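# Set a bar level across the stand's ridge

## Task

Place the bar crosswise on the ridge at the top of the stand so that it sits level and balanced without any help and keeps doing so; if a gripper is still holding or propping it at the end, the goal is not met.

## Robot and tools

ROBOT. Two Kinova Gen3 arms with seven joints each, named left_arm and right_arm, each fitted with a Robotiq 2F-85 parallel gripper. The names do not indicate sides in the camera pictures. The left_arm base sits near (+0.038, +0.303, 0) m and the right_arm base near (-0.037, -0.265, 0) m, both turned only slightly about z.

FRAME. Every reported hand pose uses one shared scene frame. Its origin lies on the table surface midway between the arms. +z points up, +x points out across the table, and left_arm is on the +y side. Gripper fingers extend along the gripper's own +z axis and close along its y axis. end_effector_position is the point midway between the closed pads. Closed fingertips reach about 19 mm past that point, and open ones about 6 mm. Fingers also move about 13 mm farther from the wrist while closing, so keep that gap above any surface. Printed hand positions can be slightly off, more so when an arm is stretched far.

execute_actions. Its argument actions is a list holding one action, one wait, or nothing at all. An empty list only reports the state. An action looks like {"rows": [[...]], "steps": n}, with n from 1 to 15 (default 15) control steps of 1/30 s each. Each row covers one step, and the final row repeats for any leftover steps. A wait is {"steps": n} with n up to 300; it counts from the previous result and includes your reply time. The optional pictures flag turns camera images on or off. A refused call moves nothing.

ROW LAYOUT. Each row holds 18 numbers, all within [-1, 1], and always covers both arms: left_arm's 7 joint numbers, then its gripper position and gripper speed, then the same 9 for right_arm. The joint numbers are offsets, not poses. They count from the joint angles given in the most recent result that listed them (or, before any such result, and for later calls within a single reply, from where the arm is when the action begins). They do not build on the previous row. Scale: 1.0 equals 0.9985 rad for waist, shoulder, upper arm roll and elbow, and 0.8765 rad for forearm roll, wrist pitch and wrist roll. Sending all zeros is not a pause: it drives the arm back to the reference angles. Joint ranges in rad, in column order: waist -69.115 to 69.115, shoulder -2.250 to 2.250, upper arm roll -69.115 to 69.115, elbow -2.580 to 2.580, forearm roll -69.115 to 69.115, wrist pitch -2.100 to 2.100, wrist roll -69.115 to 69.115. Asking for more than 0.013 rad beyond a range end gets the call refused; real ends can differ from the listed ones by up to 0.013 rad, and a joint pushed past its real end stops there, which a result may report as "joint sent to its limit".

GRIPPER NUMBERS. These are absolute settings. Position +1 is fully open (85 mm), 0 is about 41 mm, the pads touch at about -0.8, and -1 closes until blocked. Speed -1, 0 and +1 give roughly 20, 85 and 150 mm/s. To grip firmly, hold position at -1. For a gentler grip, open first and then close to just under the object's width. To release, command a width larger than the object. To leave a gripper unchanged, repeat its previous two numbers, since 0 is itself a command. position_measured_pct reads about 50 - 50 x position, so 0 means fully open; stopping under 90 before the target means something is held, and about 90 or more means the pads met.

MOTION. Speed and acceleration are capped and the joints of one arm arrive together. Each step's target stays within 0.304 rad (first four joints) or 0.266 rad (wrist joints) of the measured angle, and targets that would move the hand over 70 mm from where it is get scaled back, so big moves may still be finishing when a result arrives. Between calls, arms keep heading for the last row's target until they settle or a HELD step occurs.

RESULTS. The state line gives each gripper's end_effector_position (m) and end_effector_quat_wxyz. Joint positions, velocities and torques come in one block per arm, in column order. HELD marks steps where your row was partly or wholly not sent. "joint command not followed" means a clearance check altered joint targets. MOTOR HOT warns from 60 °C; at 75 °C an arm sinks with an OVER-TEMPERATURE FAULT. A TORQUE FAULT (contact torque hitting the load limit: 49.1 N m for the first four joints, 30.9 for the wrist joints, held weight included) halts that arm for 10 s.

CAMERAS. cam_head_left, cam_head_right, cam_left_wrist and cam_right_wrist, each 896x504. zoom_image takes camera and region [x0, y0, x1, y1] in pixels, up to 504x504, and returns a closer view of the latest image.

OTHER TOOLS. show_instructions (no arguments) returns the reference pages. read_manual returns licence text only. finished_scene takes the current scene number and ends that scene for good, reporting success.

AVOID. Do not let anything leave the table, collide the arms or press them together, drop or slam the bar, or shove objects hard. Objects may occasionally be nudged by outside pushes. Release the bar and move the grippers away before finishing.

Each tool is called in YAML: its name, and indented under it one key for each argument.

Reference images:

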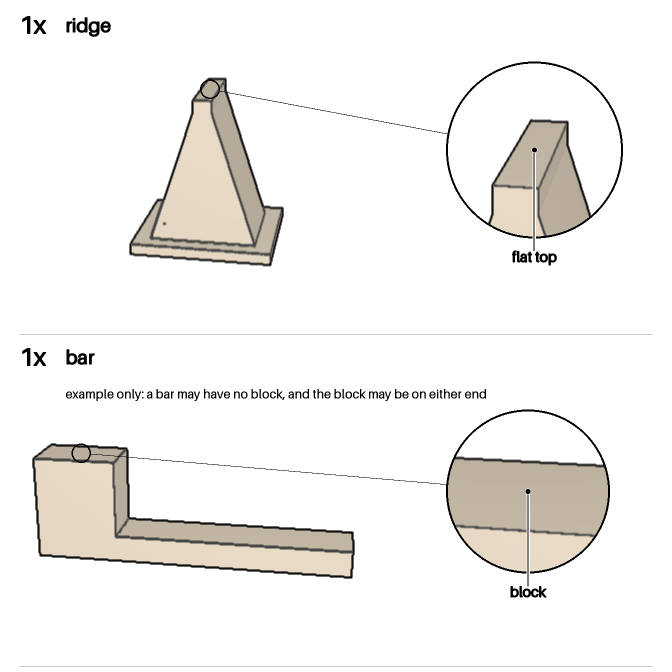

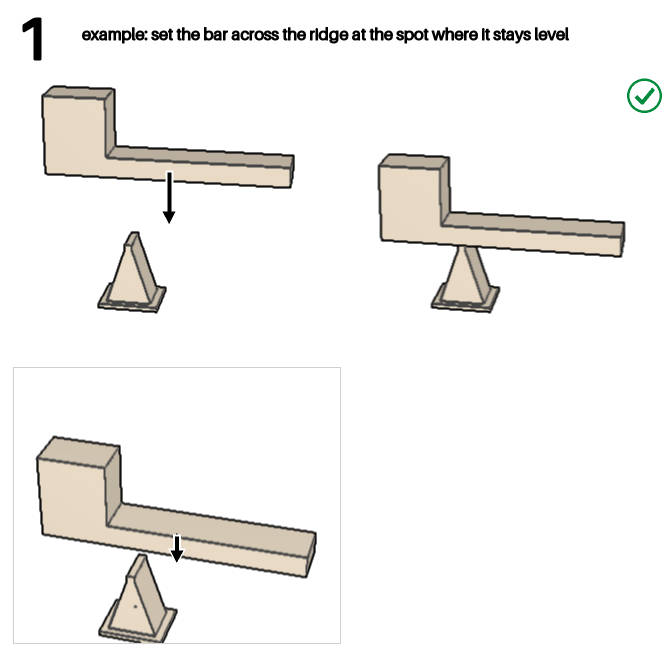

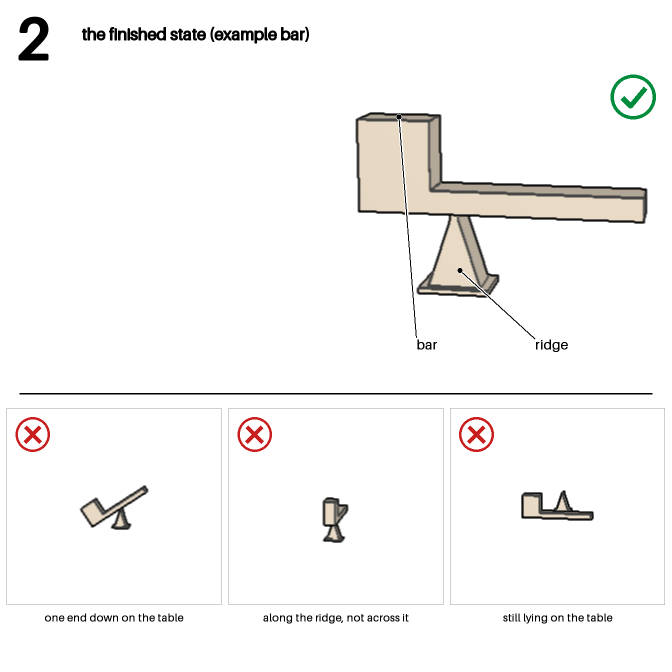

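## Session

execute_actions:
  actions: []

Scene clock: 0.00 s of 4100.00 s.
left_arm: end_effector_position=(+0.6274, +0.7315, +0.2532) position_measured_pct=0.0 end_effector_quat_wxyz=(+0.717, +0.240, +0.627, +0.186) | right_arm: end_effector_position=(+0.4673, -0.5428, +0.2059) position_measured_pct=0.0 end_effector_quat_wxyz=(-0.011, +0.991, -0.099, +0.084)
Joint positions: left_arm=[-1.608  1.961  1.897  1.513 -0.87   0.385 -0.108] | right_arm=[ 0.065  0.678  0.648  1.367 -0.556  1.124 -0.886]
Joint velocities: left_arm=[ 0.     0.    -0.     0.     0.001 -0.     0.   ] | right_arm=[ 0.001  0.    -0.001 -0.     0.     0.     0.   ]
Joint torques (N m, as the joint torque sensors report them, + toward a larger angle): no reading
Motor temperatures (°C, as the motors report them): left_arm=[31 32 30 30 42 40 45] | right_arm=[34 29 29 32 40 39 44]

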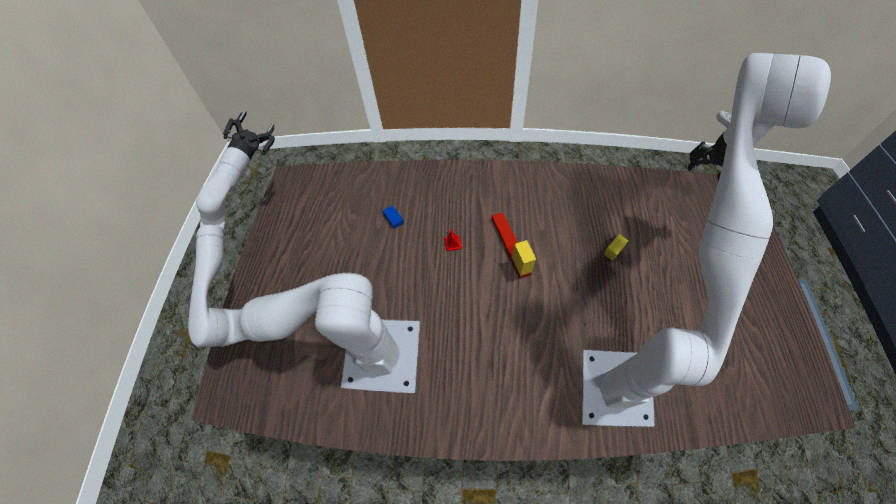

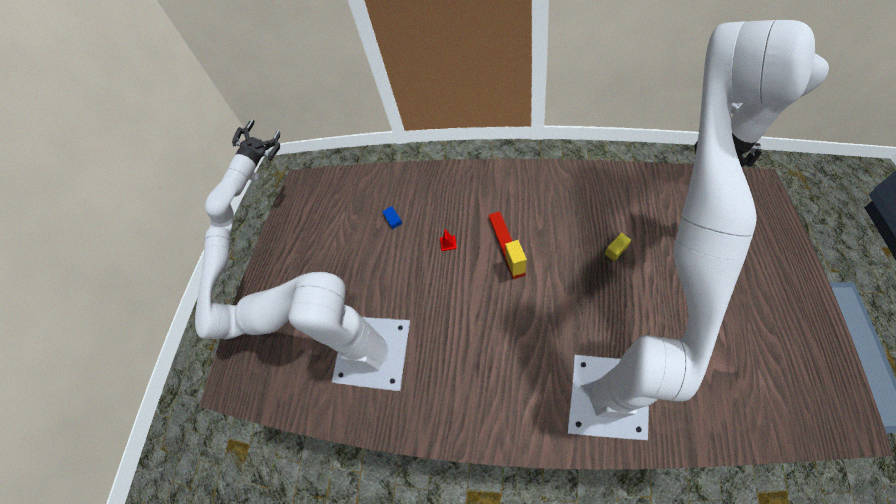

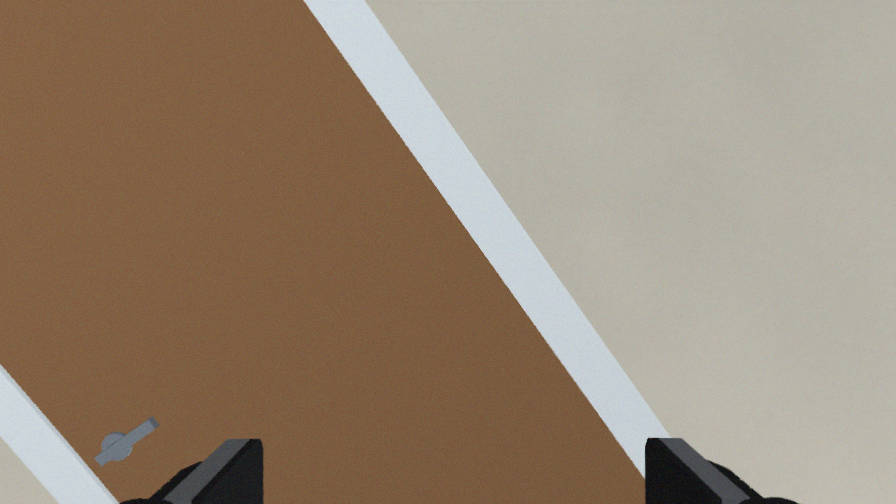

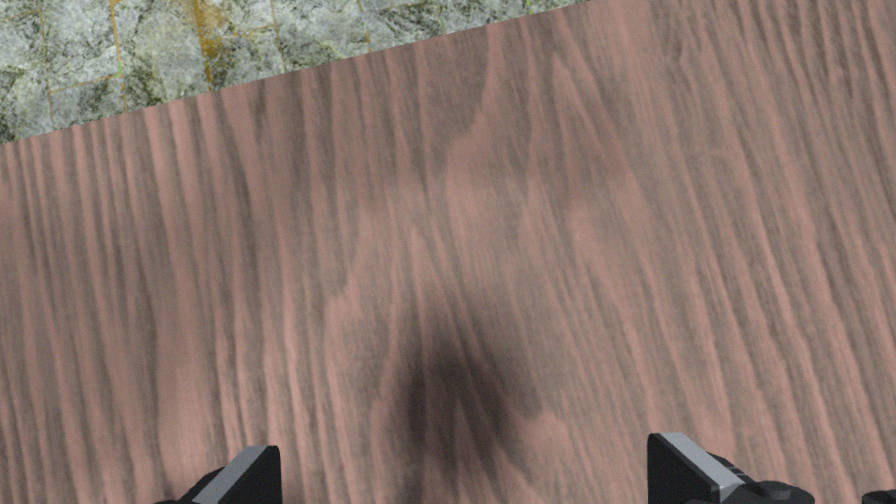

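execute_actions:
  actions:
    - {"rows":[[0,0,0,0,0,0,0,1,0,-0.866,-0.395,-0.649,0.34,0.634,0.032,-1,1,0]]}
  pictures: false

execute_actions:
  actions:
    - {"steps":60}

zoom_image:
  camera: "cam_head_left"
  region: [400,190,600,300]

Scene clock: 7.80 s of 4100.00 s.
left_arm: end_effector_position=(+0.6274, +0.7316, +0.2532) position_measured_pct=0.0 end_effector_quat_wxyz=(+0.717, +0.240, +0.627, +0.186) | right_arm: end_effector_position=(+0.4433, -0.3568, +0.2292) position_measured_pct=0.0 end_effector_quat_wxyz=(-0.058, +0.997, +0.010, +0.044)
Joint positions: left_arm=[-1.608  1.961  1.897  1.513 -0.87   0.385 -0.108] | right_arm=[-0.151  0.477  0.438  1.546 -0.37   1.139 -1.072]
Joint velocities: left_arm=[-0.001 -0.    -0.001  0.    -0.     0.     0.   ] | right_arm=[-0.526 -0.363 -0.522  0.306  0.457  0.026 -0.457]
Joint torques (N m, as the joint torque sensors report them, + toward a larger angle): left_arm=[  0.12 -19.28  10.47   4.25   0.75  -1.72  -0.28] | right_arm=[ -0.43 -15.67   2.45  -8.64  -0.8   -0.01  -0.05]
Motor temperatures (°C, as the motors report them): left_arm=[31 32 30 30 42 40 45] | right_arm=[34 29 29 32 40 39 44]
Steps of this call (steps 1 to 90: nothing new was sent; then 4.30 s passed at rest; steps 91 to 105: all 15 steps of this action). Readings (joint positions | what the end effector reports):
91: left_arm=[-1.608 1.961 1.897 1.513 -0.870 0.385 -0.108] | right_arm=[0.064 0.677 0.647 1.368 -0.556 1.124 -0.887] | left_arm position_measured_pct=0.0 | right_arm position_measured_pct=0.0
92: left_arm=[-1.608 1.961 1.897 1.513 -0.870 0.385 -0.108] | right_arm=[0.058 0.670 0.644 1.375 -0.551 1.124 -0.891] | left_arm position_measured_pct=0.0 | right_arm position_measured_pct=0.0
94: left_arm=[-1.608 1.961 1.897 1.513 -0.870 0.385 -0.108] | right_arm=[0.030 0.640 0.620 1.402 -0.527 1.125 -0.914] | left_arm position_measured_pct=0.0 | right_arm position_measured_pct=0.0
98: left_arm=[-1.608 1.961 1.897 1.513 -0.870 0.385 -0.108] | right_arm=[-0.034 0.577 0.554 1.462 -0.472 1.132 -0.970] | left_arm position_measured_pct=0.0 | right_arm position_measured_pct=0.0
105: the state above

Scene clock: 9.80 s of 4100.00 s.
left_arm: end_effector_position=(+0.6274, +0.7316, +0.2532) position_measured_pct=0.0 end_effector_quat_wxyz=(+0.717, +0.240, +0.627, +0.186) | right_arm: end_effector_position=(+0.2849, -0.0191, +0.2493) position_measured_pct=0.0 end_effector_quat_wxyz=(+0.000, +0.966, +0.257, -0.001)
Joint positions: left_arm=[-1.608  1.961  1.897  1.513 -0.87   0.385 -0.108] | right_arm=[-0.799  0.284 -0.     1.707 -0.001  1.152 -1.763]
Joint velocities: left_arm=[ 0.001  0.001  0.    -0.001 -0.001  0.001 -0.   ] | right_arm=[0.    0.001 0.    0.    0.    0.    0.   ]
Joint torques (N m, as the joint torque sensors report them, + toward a larger angle): left_arm=[  0.16 -19.05  10.39   4.14   0.55  -1.75  -0.15] | right_arm=[ -0.61 -12.9    0.66  -9.02  -0.13  -0.13   0.15]
Motor temperatures (°C, as the motors report them): left_arm=[31 33 30 30 42 40 45] | right_arm=[34 29 29 32 40 39 44]
Steps of this call (steps 1 to 60: the robot went on to your last target). Readings (joint positions | what the end effector reports):
1: left_arm=[-1.608 1.961 1.897 1.513 -0.870 0.385 -0.108] | right_arm=[-0.169 0.465 0.421 1.556 -0.355 1.140 -1.087] | left_arm position_measured_pct=0.0 | right_arm position_measured_pct=0.0
2: left_arm=[-1.608 1.961 1.897 1.513 -0.870 0.385 -0.108] | right_arm=[-0.186 0.454 0.403 1.566 -0.339 1.140 -1.103] | left_arm position_measured_pct=0.0 | right_arm position_measured_pct=0.0
4: left_arm=[-1.608 1.961 1.897 1.513 -0.870 0.385 -0.108] | right_arm=[-0.223 0.433 0.367 1.584 -0.308 1.142 -1.135] | left_arm position_measured_pct=0.0 | right_arm position_measured_pct=0.0
8: left_arm=[-1.608 1.961 1.897 1.513 -0.870 0.385 -0.108] | right_arm=[-0.299 0.397 0.291 1.614 -0.241 1.144 -1.201] | left_arm position_measured_pct=0.0 | right_arm position_measured_pct=0.0
60: the state above
All arms were judged still, so your last target was given up. Only a new action makes them travel on or press farther. Fingers that are still opening or closing keep moving.

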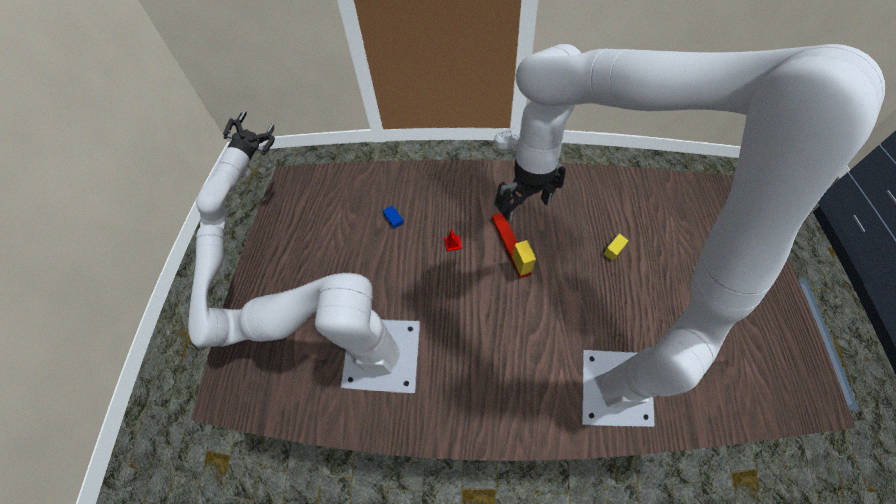

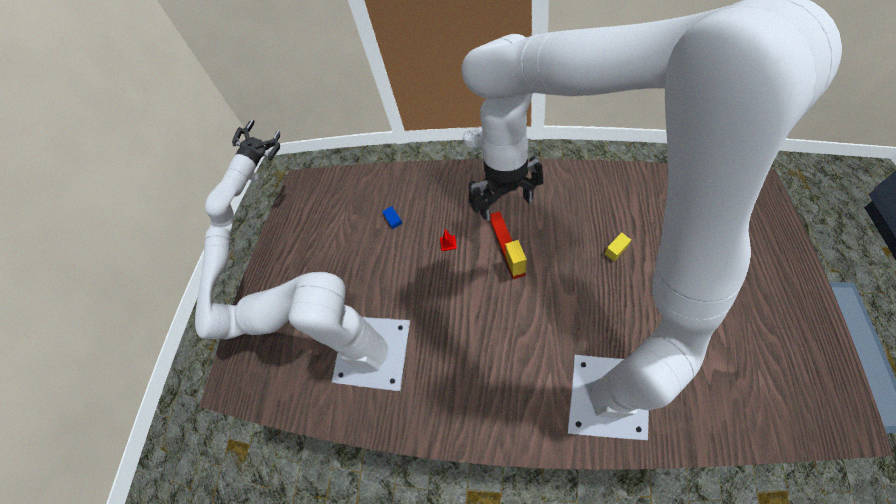

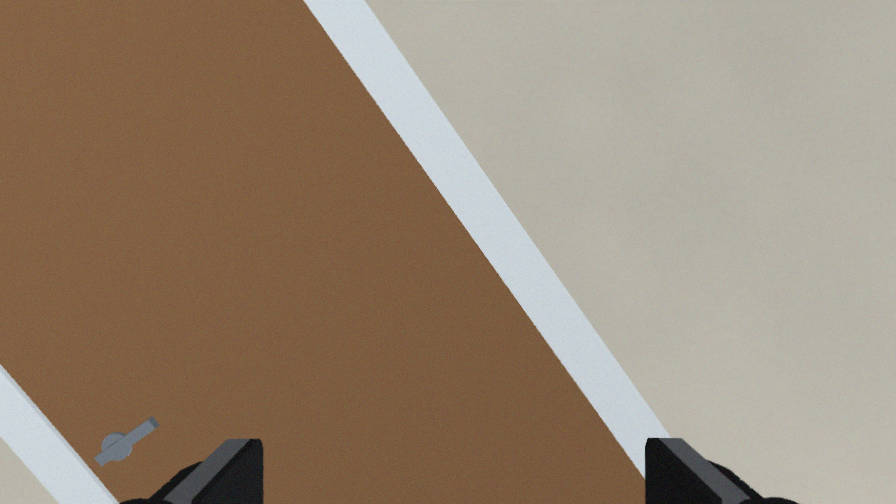

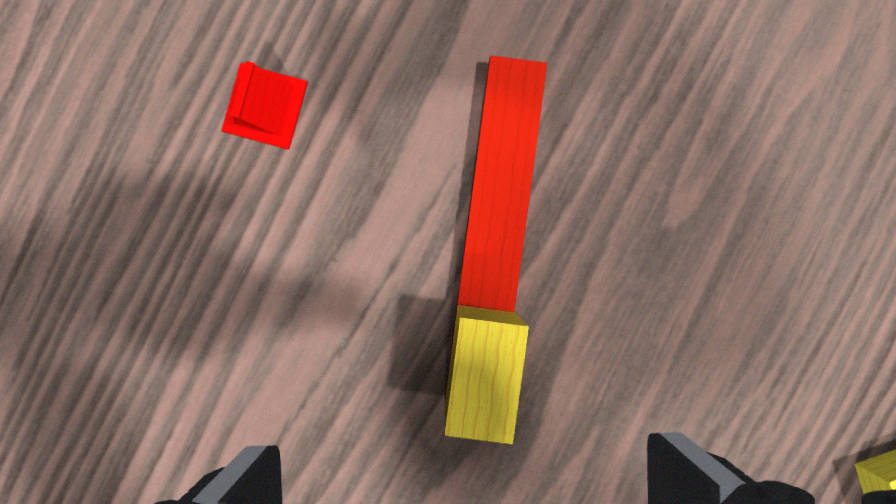

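Region (400, 190, 600, 300) of cam_head_left's 896x504 image, scaled by 2.520, with more detail than that image has; it fills the top 277 rows of this view, and the rest is white.

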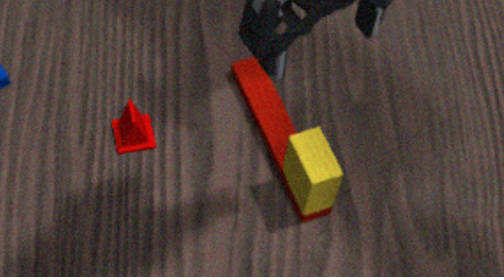

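zoom_image:
  camera: "cam_right_wrist"
  region: [180,30,380,180]

Region (180, 30, 380, 180) of cam_right_wrist's 896x504 image, scaled by 2.520; it fills the top 378 rows of this view, and the rest is white.

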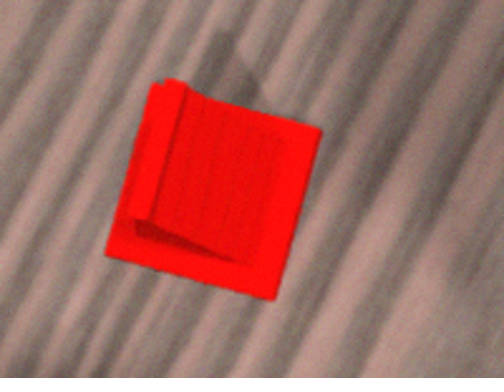

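execute_actions:
  actions:
    - {"rows":[[0,0,0,0,0,0,0,1,0,0.028,0.295,0,0.293,0,-0.672,-0.129,1,0]]}
  pictures: false

execute_actions:
  actions:
    - {"steps":40}

Scene clock: 19.70 s of 4100.00 s.
left_arm: end_effector_position=(+0.6274, +0.7316, +0.2532) position_measured_pct=0.0 end_effector_quat_wxyz=(+0.717, +0.240, +0.627, +0.186) | right_arm: end_effector_position=(+0.2604, -0.0515, +0.0925) position_measured_pct=0.0 end_effector_quat_wxyz=(+0.030, +0.978, +0.200, -0.058)
Joint positions: left_arm=[-1.608  1.961  1.897  1.513 -0.87   0.385 -0.108] | right_arm=[-0.776  0.527 -0.     1.949 -0.001  0.795 -1.856]
Joint velocities: left_arm=[-0.001  0.     0.    -0.    -0.001  0.    -0.   ] | right_arm=[ 0.033  0.354  0.     0.377 -0.    -1.213 -0.146]
Joint torques (N m, as the joint torque sensors report them, + toward a larger angle): left_arm=[  0.07 -19.37  10.19   4.46   0.51  -1.35  -0.18] | right_arm=[ -0.85 -16.53   0.98  -7.35  -0.21   0.    -0.01]
Motor temperatures (°C, as the motors report them): left_arm=[31 33 30 30 42 40 45] | right_arm=[34 30 29 32 40 39 44]
Steps of this call (steps 1 to 90: nothing new was sent; then 6.40 s passed at rest; steps 91 to 105: all 15 steps of this action). Readings (joint positions | what the end effector reports):
91: left_arm=[-1.608 1.961 1.897 1.513 -0.870 0.385 -0.108] | right_arm=[-0.799 0.285 -0.000 1.708 -0.001 1.152 -1.763] | left_arm position_measured_pct=0.0 | right_arm position_measured_pct=0.0
92: left_arm=[-1.608 1.961 1.897 1.513 -0.870 0.385 -0.108] | right_arm=[-0.799 0.291 -0.000 1.712 -0.001 1.147 -1.765] | left_arm position_measured_pct=0.0 | right_arm position_measured_pct=0.0
94: left_arm=[-1.608 1.961 1.897 1.513 -0.870 0.385 -0.108] | right_arm=[-0.796 0.320 -0.000 1.739 -0.001 1.123 -1.775] | left_arm position_measured_pct=0.0 | right_arm position_measured_pct=0.0
98: left_arm=[-1.608 1.961 1.897 1.513 -0.870 0.385 -0.108] | right_arm=[-0.788 0.400 -0.000 1.819 -0.001 1.039 -1.806] | left_arm position_measured_pct=0.0 | right_arm position_measured_pct=0.0
105: the state above

Scene clock: 21.03 s of 4100.00 s.
left_arm: end_effector_position=(+0.6274, +0.7316, +0.2532) position_measured_pct=0.0 end_effector_quat_wxyz=(+0.717, +0.240, +0.627, +0.186) | right_arm: end_effector_position=(+0.2869, -0.0323, +0.0601) position_measured_pct=0.0 end_effector_quat_wxyz=(-0.000, +0.982, +0.189, +0.000)
Joint positions: left_arm=[-1.608  1.961  1.897  1.513 -0.87   0.385 -0.108] | right_arm=[-0.772  0.578 -0.     1.999 -0.001  0.563 -1.876]
Joint velocities: left_arm=[-0.     0.    -0.    -0.     0.    -0.001 -0.   ] | right_arm=[ 0.001  0.     0.    -0.    -0.    -0.     0.   ]
Joint torques (N m, as the joint torque sensors report them, + toward a larger angle): left_arm=[ -0.01 -18.89   9.92   4.84   0.39  -1.15  -0.26] | right_arm=[ -0.35 -14.84   0.92  -5.64  -0.22  -0.24   0.07]
Motor temperatures (°C, as the motors report them): left_arm=[31 33 30 30 42 40 45] | right_arm=[34 30 29 32 40 39 44]
Steps of this call (steps 1 to 30: the robot went on to your last target; steps 31 to 40: nothing new was sent). Readings (joint positions | what the end effector reports):
1: left_arm=[-1.608 1.961 1.897 1.513 -0.870 0.385 -0.108] | right_arm=[-0.775 0.538 -0.000 1.961 -0.001 0.755 -1.861] | left_arm position_measured_pct=0.0 | right_arm position_measured_pct=0.0
2: left_arm=[-1.608 1.961 1.897 1.513 -0.870 0.385 -0.108] | right_arm=[-0.774 0.548 -0.000 1.970 -0.001 0.714 -1.865] | left_arm position_measured_pct=0.0 | right_arm position_measured_pct=0.0
4: left_arm=[-1.608 1.961 1.897 1.513 -0.870 0.385 -0.108] | right_arm=[-0.773 0.564 -0.000 1.986 -0.001 0.637 -1.871] | left_arm position_measured_pct=0.0 | right_arm position_measured_pct=0.0
8: left_arm=[-1.608 1.961 1.897 1.513 -0.870 0.385 -0.108] | right_arm=[-0.772 0.575 -0.000 1.998 -0.001 0.568 -1.875] | left_arm position_measured_pct=0.0 | right_arm position_measured_pct=0.0
40: the state above
All arms were judged still, so your last target was given up. Only a new action makes them travel on or press farther. Fingers that are still opening or closing keep moving.

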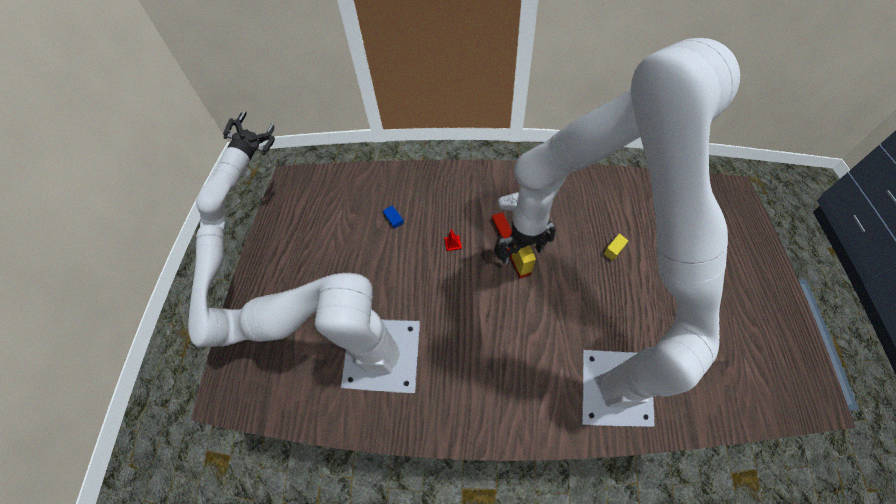

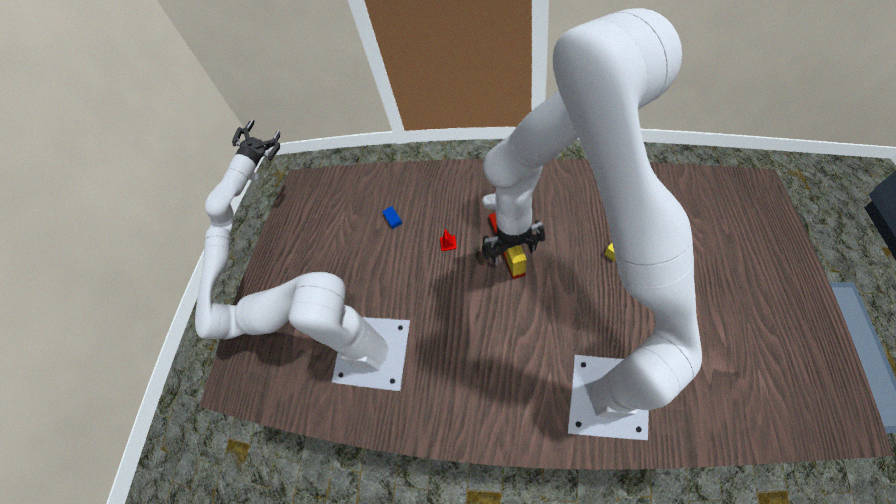

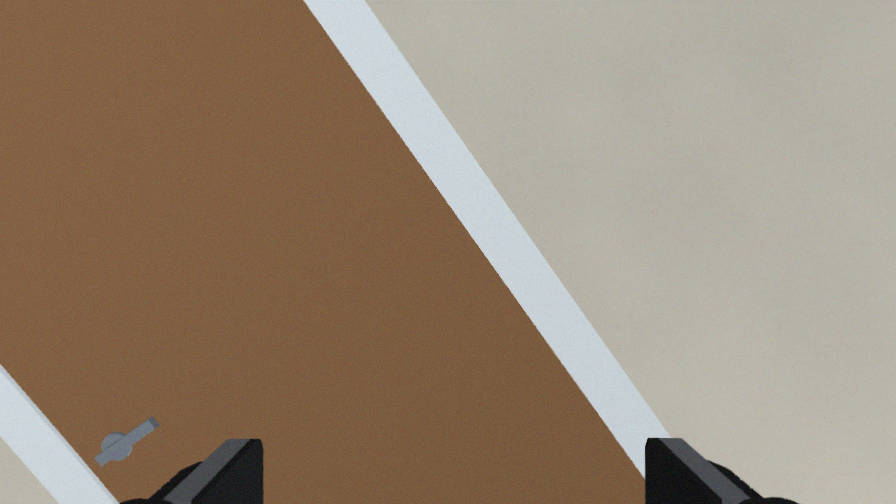

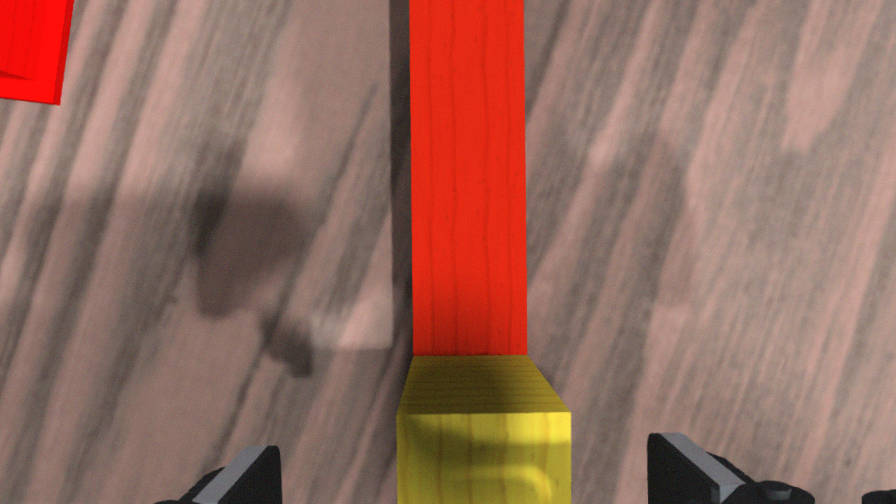

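execute_actions:
  actions:
    - {"rows":[[0,0,0,0,0,0,0,1,0,0,0,0,0,0,0,0,-1,0]]}
  pictures: false

execute_actions:
  actions:
    - {"steps":20}
  pictures: false

execute_actions:
  actions:
    - {"rows":[[0,0,0,0,0,0,0,1,0,0,-0.176,0,-0.096,0,0.312,0,-1,0]]}
  pictures: false

execute_actions:
  actions:
    - {"steps":25}
  pictures: false

execute_actions:
  actions:
    - {"rows":[[0,0,0,0,0,0,0,1,0,0,0,0,0,0,0,1,-1,0]]}
  pictures: false

execute_actions:
  actions:
    - {"steps":30}
  pictures: false

execute_actions:
  actions:
    - {"rows":[[0,0,0,0,0,0,0,1,0,-0.14,0.332,0,-0.547,0,0.244,0.471,-1,0]]}
  pictures: false

execute_actions:
  actions:
    - {"steps":45}

zoom_image:
  camera: "cam_head_left"
  region: [370,160,530,270]

Scene clock: 28.47 s of 4100.00 s.
left_arm: end_effector_position=(+0.6274, +0.7316, +0.2532) position_measured_pct=0.0 end_effector_quat_wxyz=(+0.717, +0.240, +0.627, +0.186) | right_arm: end_effector_position=(+0.2869, -0.0322, +0.0601) position_measured_pct=36.9 end_effector_quat_wxyz=(-0.000, +0.982, +0.189, +0.000)
Joint positions: left_arm=[-1.608  1.961  1.897  1.513 -0.87   0.385 -0.108] | right_arm=[-0.772  0.578 -0.     1.999 -0.001  0.563 -1.876]
Joint velocities: left_arm=[-0.     0.     0.001  0.    -0.    -0.     0.   ] | right_arm=[ 0.    -0.001  0.     0.    -0.    -0.     0.   ]
Joint torques (N m, as the joint torque sensors report them, + toward a larger angle): left_arm=[ -0.21 -19.04  10.61   4.11   0.57  -1.48  -0.51] | right_arm=[ -0.54 -15.24   1.06  -5.37  -0.13  -0.23   0.01]
Motor temperatures (°C, as the motors report them): left_arm=[31 33 30 30 42 40 45] | right_arm=[34 30 29 32 40 39 44]
Steps of this call (steps 1 to 90: nothing new was sent; then 3.93 s passed at rest; steps 91 to 105: all 15 steps of this action). Readings (joint positions | what the end effector reports):
91: left_arm=[-1.608 1.961 1.897 1.513 -0.870 0.385 -0.108] | right_arm=[-0.772 0.578 -0.000 1.999 -0.001 0.563 -1.876] | left_arm position_measured_pct=0.0 | right_arm position_measured_pct=0.0
92: left_arm=[-1.608 1.961 1.897 1.513 -0.870 0.385 -0.108] | right_arm=[-0.772 0.578 -0.000 1.999 -0.001 0.563 -1.876] | left_arm position_measured_pct=0.0 | right_arm position_measured_pct=0.4
94: left_arm=[-1.608 1.961 1.897 1.513 -0.870 0.385 -0.108] | right_arm=[-0.772 0.578 -0.000 1.999 -0.001 0.563 -1.876] | left_arm position_measured_pct=0.0 | right_arm position_measured_pct=4.4
98: left_arm=[-1.608 1.961 1.897 1.513 -0.870 0.385 -0.108] | right_arm=[-0.772 0.578 -0.000 1.999 -0.001 0.563 -1.876] | left_arm position_measured_pct=0.0 | right_arm position_measured_pct=15.9
105: the state above

Scene clock: 29.13 s of 4100.00 s.
left_arm: end_effector_position=(+0.6274, +0.7316, +0.2532) position_measured_pct=0.0 end_effector_quat_wxyz=(+0.717, +0.240, +0.627, +0.186) | right_arm: end_effector_position=(+0.2871, -0.0322, +0.0605) position_measured_pct=59.1 end_effector_quat_wxyz=(-0.000, +0.982, +0.188, +0.000)
Joint positions: left_arm=[-1.608  1.961  1.897  1.513 -0.87   0.385 -0.108] | right_arm=[-0.771  0.578 -0.     1.999 -0.001  0.564 -1.876]
Joint velocities: left_arm=[ 0.    -0.     0.     0.     0.001  0.001 -0.   ] | right_arm=[ 0.001 -0.002  0.     0.     0.    -0.    -0.002]
Joint torques (N m, as the joint torque sensors report them, + toward a larger angle): left_arm=[ -0.23 -19.34  10.56   4.43   0.66  -1.68  -0.05] | right_arm=[ -0.42 -14.29   0.9   -5.4   -0.06  -0.31   0.06]
Motor temperatures (°C, as the motors report them): left_arm=[31 33 30 30 42 40 45] | right_arm=[34 30 29 32 40 39 44]
Steps of this call (steps 1 to 15: the robot went on to your last target; steps 16 to 20: nothing new was sent). Readings (joint positions | what the end effector reports):
1: left_arm=[-1.608 1.961 1.897 1.513 -0.870 0.385 -0.108] | right_arm=[-0.772 0.578 -0.000 1.999 -0.001 0.563 -1.876] | left_arm position_measured_pct=0.0 | right_arm position_measured_pct=39.7
2: left_arm=[-1.608 1.961 1.897 1.513 -0.870 0.385 -0.108] | right_arm=[-0.772 0.578 -0.000 1.999 -0.001 0.563 -1.876] | left_arm position_measured_pct=0.0 | right_arm position_measured_pct=42.9
4: left_arm=[-1.608 1.961 1.897 1.513 -0.870 0.385 -0.108] | right_arm=[-0.772 0.578 -0.000 1.999 -0.001 0.563 -1.876] | left_arm position_measured_pct=0.0 | right_arm position_measured_pct=48.8
8: left_arm=[-1.608 1.961 1.897 1.513 -0.870 0.385 -0.108] | right_arm=[-0.771 0.578 -0.000 1.999 -0.001 0.564 -1.876] | left_arm position_measured_pct=0.0 | right_arm position_measured_pct=58.7
20: the state above
All arms were judged still, so your last target was given up. Only a new action makes them travel on or press farther. Fingers that are still opening or closing keep moving.

Scene clock: 29.63 s of 4100.00 s.
left_arm: end_effector_position=(+0.6274, +0.7316, +0.2532) position_measured_pct=0.0 end_effector_quat_wxyz=(+0.717, +0.240, +0.627, +0.186) | right_arm: end_effector_position=(+0.2862, -0.0329, +0.1486) position_measured_pct=59.1 end_effector_quat_wxyz=(+0.001, +0.982, +0.189, -0.002)
Joint positions: left_arm=[-1.608  1.961  1.897  1.513 -0.87   0.385 -0.108] | right_arm=[-0.771  0.405 -0.     1.904 -0.001  0.836 -1.876]
Joint velocities: left_arm=[ 0.001 -0.001  0.    -0.    -0.001  0.001 -0.   ] | right_arm=[-0.001 -0.033 -0.001 -0.007  0.     0.015 -0.001]
Joint torques (N m, as the joint torque sensors report them, + toward a larger angle): left_arm=[ -0.05 -18.73  10.13   4.32   0.44  -1.46  -0.05] | right_arm=[ -0.46 -14.36   0.97  -7.68  -0.2   -0.42  -0.07]
Motor temperatures (°C, as the motors report them): left_arm=[31 33 30 30 42 40 45] | right_arm=[34 30 29 32 40 39 44]
Steps of this call (steps 1 to 15: all 15 steps of this action). Readings (joint positions | what the end effector reports):
1: left_arm=[-1.608 1.961 1.897 1.513 -0.870 0.385 -0.108] | right_arm=[-0.771 0.576 -0.000 1.999 -0.001 0.565 -1.876] | left_arm position_measured_pct=0.0 | right_arm position_measured_pct=59.1
2: left_arm=[-1.608 1.961 1.897 1.513 -0.870 0.385 -0.108] | right_arm=[-0.771 0.570 -0.000 1.996 -0.001 0.573 -1.876] | left_arm position_measured_pct=0.0 | right_arm position_measured_pct=59.1
4: left_arm=[-1.608 1.961 1.897 1.513 -0.870 0.385 -0.108] | right_arm=[-0.771 0.541 -0.000 1.982 -0.001 0.613 -1.876] | left_arm position_measured_pct=0.0 | right_arm position_measured_pct=59.1
8: left_arm=[-1.608 1.961 1.897 1.513 -0.870 0.385 -0.108] | right_arm=[-0.771 0.450 -0.000 1.930 -0.001 0.757 -1.876] | left_arm position_measured_pct=0.0 | right_arm position_measured_pct=59.1
15: the state above

Scene clock: 30.47 s of 4100.00 s.
left_arm: end_effector_position=(+0.6274, +0.7316, +0.2532) position_measured_pct=0.0 end_effector_quat_wxyz=(+0.717, +0.240, +0.627, +0.186) | right_arm: end_effector_position=(+0.2865, -0.0326, +0.1501) position_measured_pct=59.1 end_effector_quat_wxyz=(-0.000, +0.982, +0.189, -0.000)
Joint positions: left_arm=[-1.608  1.961  1.897  1.513 -0.87   0.385 -0.108] | right_arm=[-0.771  0.402 -0.     1.903 -0.001  0.837 -1.876]
Joint velocities: left_arm=[ 0.     0.001  0.     0.    -0.     0.     0.001] | right_arm=[-0.    -0.001  0.     0.    -0.     0.    -0.001]
Joint torques (N m, as the joint torque sensors report them, + toward a larger angle): left_arm=[ -0.05 -19.11  10.57   4.18   0.05  -1.35  -0.1 ] | right_arm=[ -0.67 -14.35   0.66  -7.73  -0.17  -0.29   0.01]
Motor temperatures (°C, as the motors report them): left_arm=[31 33 30 30 42 40 45] | right_arm=[34 30 29 32 40 39 44]
Steps of this call (steps 1 to 15: the robot went on to your last target; steps 16 to 25: nothing new was sent). Readings (joint positions | what the end effector reports):
1: left_arm=[-1.608 1.961 1.897 1.513 -0.870 0.385 -0.108] | right_arm=[-0.771 0.404 -0.000 1.904 -0.001 0.837 -1.876] | left_arm position_measured_pct=0.0 | right_arm position_measured_pct=59.1
2: left_arm=[-1.608 1.961 1.897 1.513 -0.870 0.385 -0.108] | right_arm=[-0.771 0.404 -0.000 1.904 -0.001 0.837 -1.876] | left_arm position_measured_pct=0.0 | right_arm position_measured_pct=59.1
4: left_arm=[-1.608 1.961 1.897 1.513 -0.870 0.385 -0.108] | right_arm=[-0.771 0.403 -0.000 1.903 -0.001 0.837 -1.876] | left_arm position_measured_pct=0.0 | right_arm position_measured_pct=59.1
8: left_arm=[-1.608 1.961 1.897 1.513 -0.870 0.385 -0.108] | right_arm=[-0.771 0.402 -0.000 1.903 -0.001 0.837 -1.876] | left_arm position_measured_pct=0.0 | right_arm position_measured_pct=59.1
25: the state above
All arms were judged still, so your last target was given up. Only a new action makes them travel on or press farther. Fingers that are still opening or closing keep moving.

Scene clock: 30.97 s of 4100.00 s.
left_arm: end_effector_position=(+0.6274, +0.7316, +0.2532) position_measured_pct=0.0 end_effector_quat_wxyz=(+0.717, +0.240, +0.627, +0.186) | right_arm: end_effector_position=(+0.2865, -0.0326, +0.1501) position_measured_pct=59.1 end_effector_quat_wxyz=(-0.000, +0.904, +0.428, -0.000)
Joint positions: left_arm=[-1.608  1.961  1.897  1.513 -0.87   0.385 -0.108] | right_arm=[-0.771  0.402 -0.     1.903 -0.001  0.837 -1.37 ]
Joint velocities: left_arm=[ 0.     0.    -0.    -0.001  0.001 -0.     0.   ] | right_arm=[-0.001  0.001  0.     0.     0.     0.     1.217]
Joint torques (N m, as the joint torque sensors report them, + toward a larger angle): left_arm=[  0.07 -19.21  10.7    4.49   0.45  -1.43  -0.27] | right_arm=[ -0.54 -14.44   0.76  -7.86  -0.16  -0.1    0.04]
Motor temperatures (°C, as the motors report them): left_arm=[31 33 30 30 42 40 45] | right_arm=[34 30 29 32 40 39 44]
Steps of this call (steps 1 to 15: all 15 steps of this action). Readings (joint positions | what the end effector reports):
1: left_arm=[-1.608 1.961 1.897 1.513 -0.870 0.385 -0.108] | right_arm=[-0.771 0.402 -0.000 1.903 -0.001 0.837 -1.874] | left_arm position_measured_pct=0.0 | right_arm position_measured_pct=59.1
2: left_arm=[-1.608 1.961 1.897 1.513 -0.870 0.385 -0.108] | right_arm=[-0.771 0.402 -0.000 1.903 -0.001 0.837 -1.865] | left_arm position_measured_pct=0.0 | right_arm position_measured_pct=59.1
4: left_arm=[-1.608 1.961 1.897 1.513 -0.870 0.385 -0.108] | right_arm=[-0.771 0.402 -0.000 1.903 -0.001 0.837 -1.814] | left_arm position_measured_pct=0.0 | right_arm position_measured_pct=59.1
8: left_arm=[-1.608 1.961 1.897 1.513 -0.870 0.385 -0.108] | right_arm=[-0.771 0.402 -0.000 1.903 -0.001 0.837 -1.654] | left_arm position_measured_pct=0.0 | right_arm position_measured_pct=59.1
15: the state above

Scene clock: 31.97 s of 4100.00 s.
left_arm: end_effector_position=(+0.6274, +0.7316, +0.2532) position_measured_pct=0.0 end_effector_quat_wxyz=(+0.717, +0.240, +0.627, +0.186) | right_arm: end_effector_position=(+0.2865, -0.0326, +0.1501) position_measured_pct=59.1 end_effector_quat_wxyz=(-0.000, +0.809, +0.587, -0.000)
Joint positions: left_arm=[-1.608  1.961  1.897  1.513 -0.87   0.385 -0.108] | right_arm=[-0.771  0.402 -0.     1.903 -0.001  0.837 -0.999]
Joint velocities: left_arm=[-0.     0.    -0.001  0.001 -0.001 -0.    -0.001] | right_arm=[-0. -0.  0. -0. -0. -0.  0.]
Joint torques (N m, as the joint torque sensors report them, + toward a larger angle): left_arm=[ -0.2  -19.66  10.52   4.71   0.52  -1.57  -0.39] | right_arm=[ -0.74 -14.45   0.81  -8.02  -0.27  -0.12   0.18]
Motor temperatures (°C, as the motors report them): left_arm=[31 33 30 30 42 40 45] | right_arm=[34 30 29 32 40 39 44]
Steps of this call (steps 1 to 30: the robot went on to your last target). Readings (joint positions | what the end effector reports):
1: left_arm=[-1.608 1.961 1.897 1.513 -0.870 0.385 -0.108] | right_arm=[-0.771 0.402 -0.000 1.903 -0.001 0.837 -1.329] | left_arm position_measured_pct=0.0 | right_arm position_measured_pct=59.1
2: left_arm=[-1.608 1.961 1.897 1.513 -0.870 0.385 -0.108] | right_arm=[-0.771 0.402 -0.000 1.903 -0.001 0.837 -1.289] | left_arm position_measured_pct=0.0 | right_arm position_measured_pct=59.1
4: left_arm=[-1.608 1.961 1.897 1.513 -0.870 0.385 -0.108] | right_arm=[-0.771 0.402 -0.000 1.903 -0.001 0.837 -1.207] | left_arm position_measured_pct=0.0 | right_arm position_measured_pct=59.1
8: left_arm=[-1.608 1.961 1.897 1.513 -0.870 0.385 -0.108] | right_arm=[-0.771 0.402 -0.000 1.903 -0.001 0.837 -1.054] | left_arm position_measured_pct=0.0 | right_arm position_measured_pct=59.1
30: the state above
All arms were judged still, so your last target was given up. Only a new action makes them travel on or press farther. Fingers that are still opening or closing keep moving.

Scene clock: 32.47 s of 4100.00 s.
left_arm: end_effector_position=(+0.6274, +0.7316, +0.2532) position_measured_pct=0.0 end_effector_quat_wxyz=(+0.717, +0.240, +0.627, +0.186) | right_arm: end_effector_position=(+0.3255, +0.0731, +0.1188) position_measured_pct=59.1 end_effector_quat_wxyz=(-0.002, +0.667, +0.745, -0.035)
Joint positions: left_arm=[-1.608  1.961  1.897  1.513 -0.87   0.385 -0.108] | right_arm=[-0.887  0.674 -0.     1.523 -0.001  1.015 -0.689]
Joint velocities: left_arm=[ 0.     0.     0.001  0.    -0.001 -0.    -0.001] | right_arm=[-0.134  0.329  0.006 -0.919  0.003  0.198  0.575]
Joint torques (N m, as the joint torque sensors report them, + toward a larger angle): left_arm=[ -0.03 -19.68  10.04   4.4    0.43  -1.67  -0.1 ] | right_arm=[ -0.93 -19.1    0.85  -7.96  -0.24   0.32   0.01]
Motor temperatures (°C, as the motors report them): left_arm=[31 33 30 30 42 40 45] | right_arm=[34 30 29 32 40 39 44]
Steps of this call (steps 1 to 15: all 15 steps of this action). Readings (joint positions | what the end effector reports):
1: left_arm=[-1.608 1.961 1.897 1.513 -0.870 0.385 -0.108] | right_arm=[-0.772 0.403 0.000 1.902 -0.001 0.838 -0.999] | left_arm position_measured_pct=0.0 | right_arm position_measured_pct=59.1
2: left_arm=[-1.608 1.961 1.897 1.513 -0.870 0.385 -0.108] | right_arm=[-0.775 0.410 0.001 1.897 -0.000 0.842 -0.994] | left_arm position_measured_pct=0.0 | right_arm position_measured_pct=59.1
4: left_arm=[-1.608 1.961 1.897 1.513 -0.870 0.385 -0.108] | right_arm=[-0.789 0.440 0.001 1.869 -0.000 0.861 -0.971] | left_arm position_measured_pct=0.0 | right_arm position_measured_pct=59.1
8: left_arm=[-1.608 1.961 1.897 1.513 -0.870 0.385 -0.108] | right_arm=[-0.838 0.555 0.000 1.751 -0.001 0.937 -0.867] | left_arm position_measured_pct=0.0 | right_arm position_measured_pct=59.1
15: the state above

Scene clock: 33.97 s of 4100.00 s.
left_arm: end_effector_position=(+0.6274, +0.7316, +0.2532) position_measured_pct=0.0 end_effector_quat_wxyz=(+0.717, +0.240, +0.627, +0.186) | right_arm: end_effector_position=(+0.3575, +0.1254, +0.1300) position_measured_pct=59.1 end_effector_quat_wxyz=(-0.000, +0.618, +0.786, +0.000)
Joint positions: left_arm=[-1.608  1.961  1.897  1.513 -0.87   0.385 -0.108] | right_arm=[-0.911  0.733 -0.     1.357 -0.001  1.051 -0.586]
Joint velocities: left_arm=[ 0.     0.    -0.    -0.    -0.    -0.     0.001] | right_arm=[ 0.001 -0.001 -0.     0.     0.     0.    -0.001]
Joint torques (N m, as the joint torque sensors report them, + toward a larger angle): left_arm=[  0.19 -19.18  10.47   4.03   0.5   -1.29  -0.16] | right_arm=[ -0.76 -20.88   0.94  -9.24  -0.29  -0.04   0.04]
Motor temperatures (°C, as the motors report them): left_arm=[31 33 30 30 42 40 45] | right_arm=[34 30 29 32 40 39 44]
Steps of this call (steps 1 to 30: the robot went on to your last target; steps 31 to 45: nothing new was sent). Readings (joint positions | what the end effector reports):
1: left_arm=[-1.608 1.961 1.897 1.513 -0.870 0.385 -0.108] | right_arm=[-0.891 0.685 -0.000 1.493 -0.001 1.022 -0.670] | left_arm position_measured_pct=0.0 | right_arm position_measured_pct=59.1
2: left_arm=[-1.608 1.961 1.897 1.513 -0.870 0.385 -0.108] | right_arm=[-0.895 0.695 -0.000 1.464 -0.001 1.028 -0.652] | left_arm position_measured_pct=0.0 | right_arm position_measured_pct=59.1
4: left_arm=[-1.608 1.961 1.897 1.513 -0.870 0.385 -0.108] | right_arm=[-0.903 0.712 -0.000 1.414 -0.001 1.038 -0.621] | left_arm position_measured_pct=0.0 | right_arm position_measured_pct=59.1
8: left_arm=[-1.608 1.961 1.897 1.513 -0.870 0.385 -0.108] | right_arm=[-0.910 0.728 -0.001 1.363 -0.001 1.049 -0.589] | left_arm position_measured_pct=0.0 | right_arm position_measured_pct=59.1
45: the state above
All arms were judged still, so your last target was given up. Only a new action makes them travel on or press farther. Fingers that are still opening or closing keep moving.

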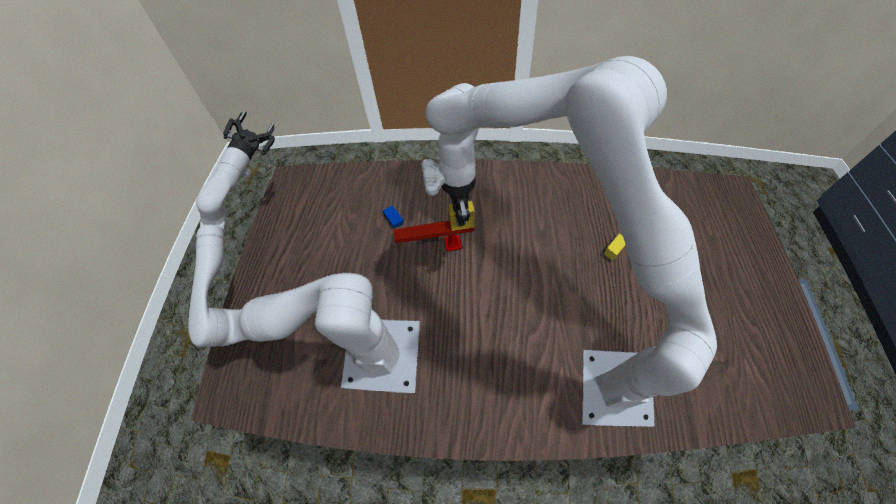

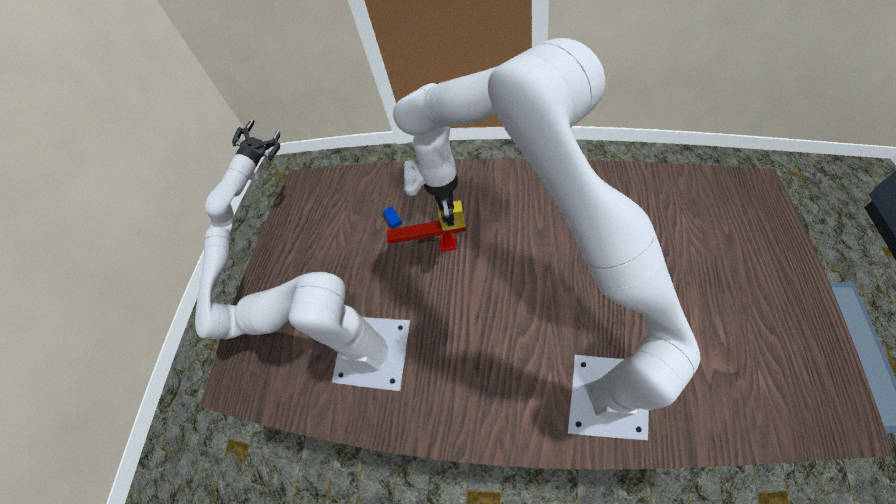

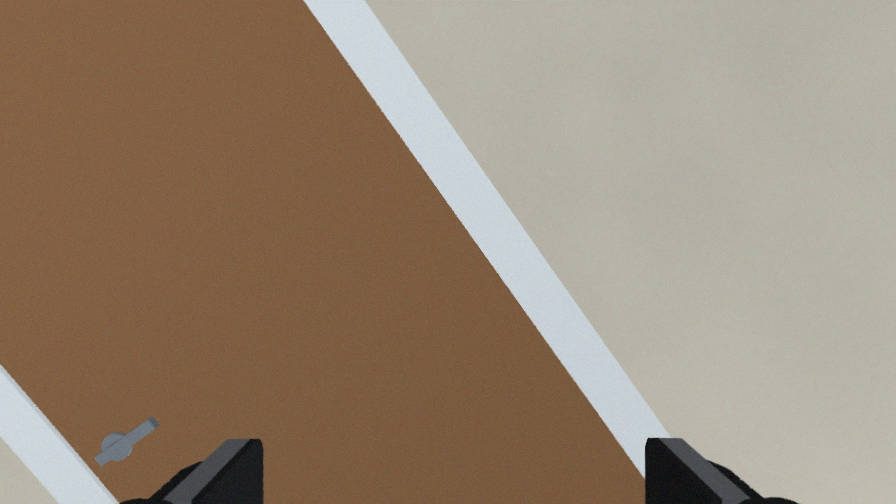

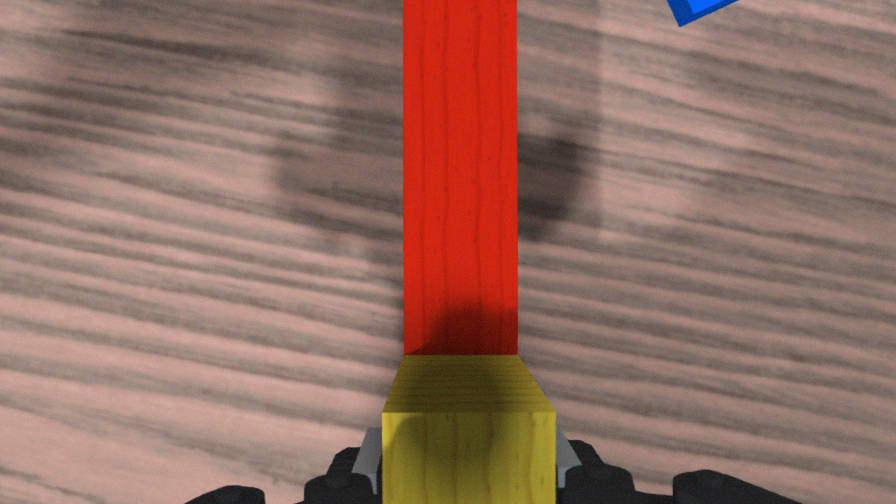

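Region (370, 160, 530, 270) of cam_head_left's 896x504 image, scaled by 3.150, with more detail than that image has; it fills the top 346 rows of this view, and the rest is white.

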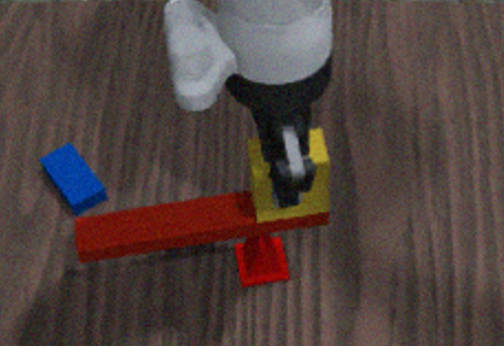

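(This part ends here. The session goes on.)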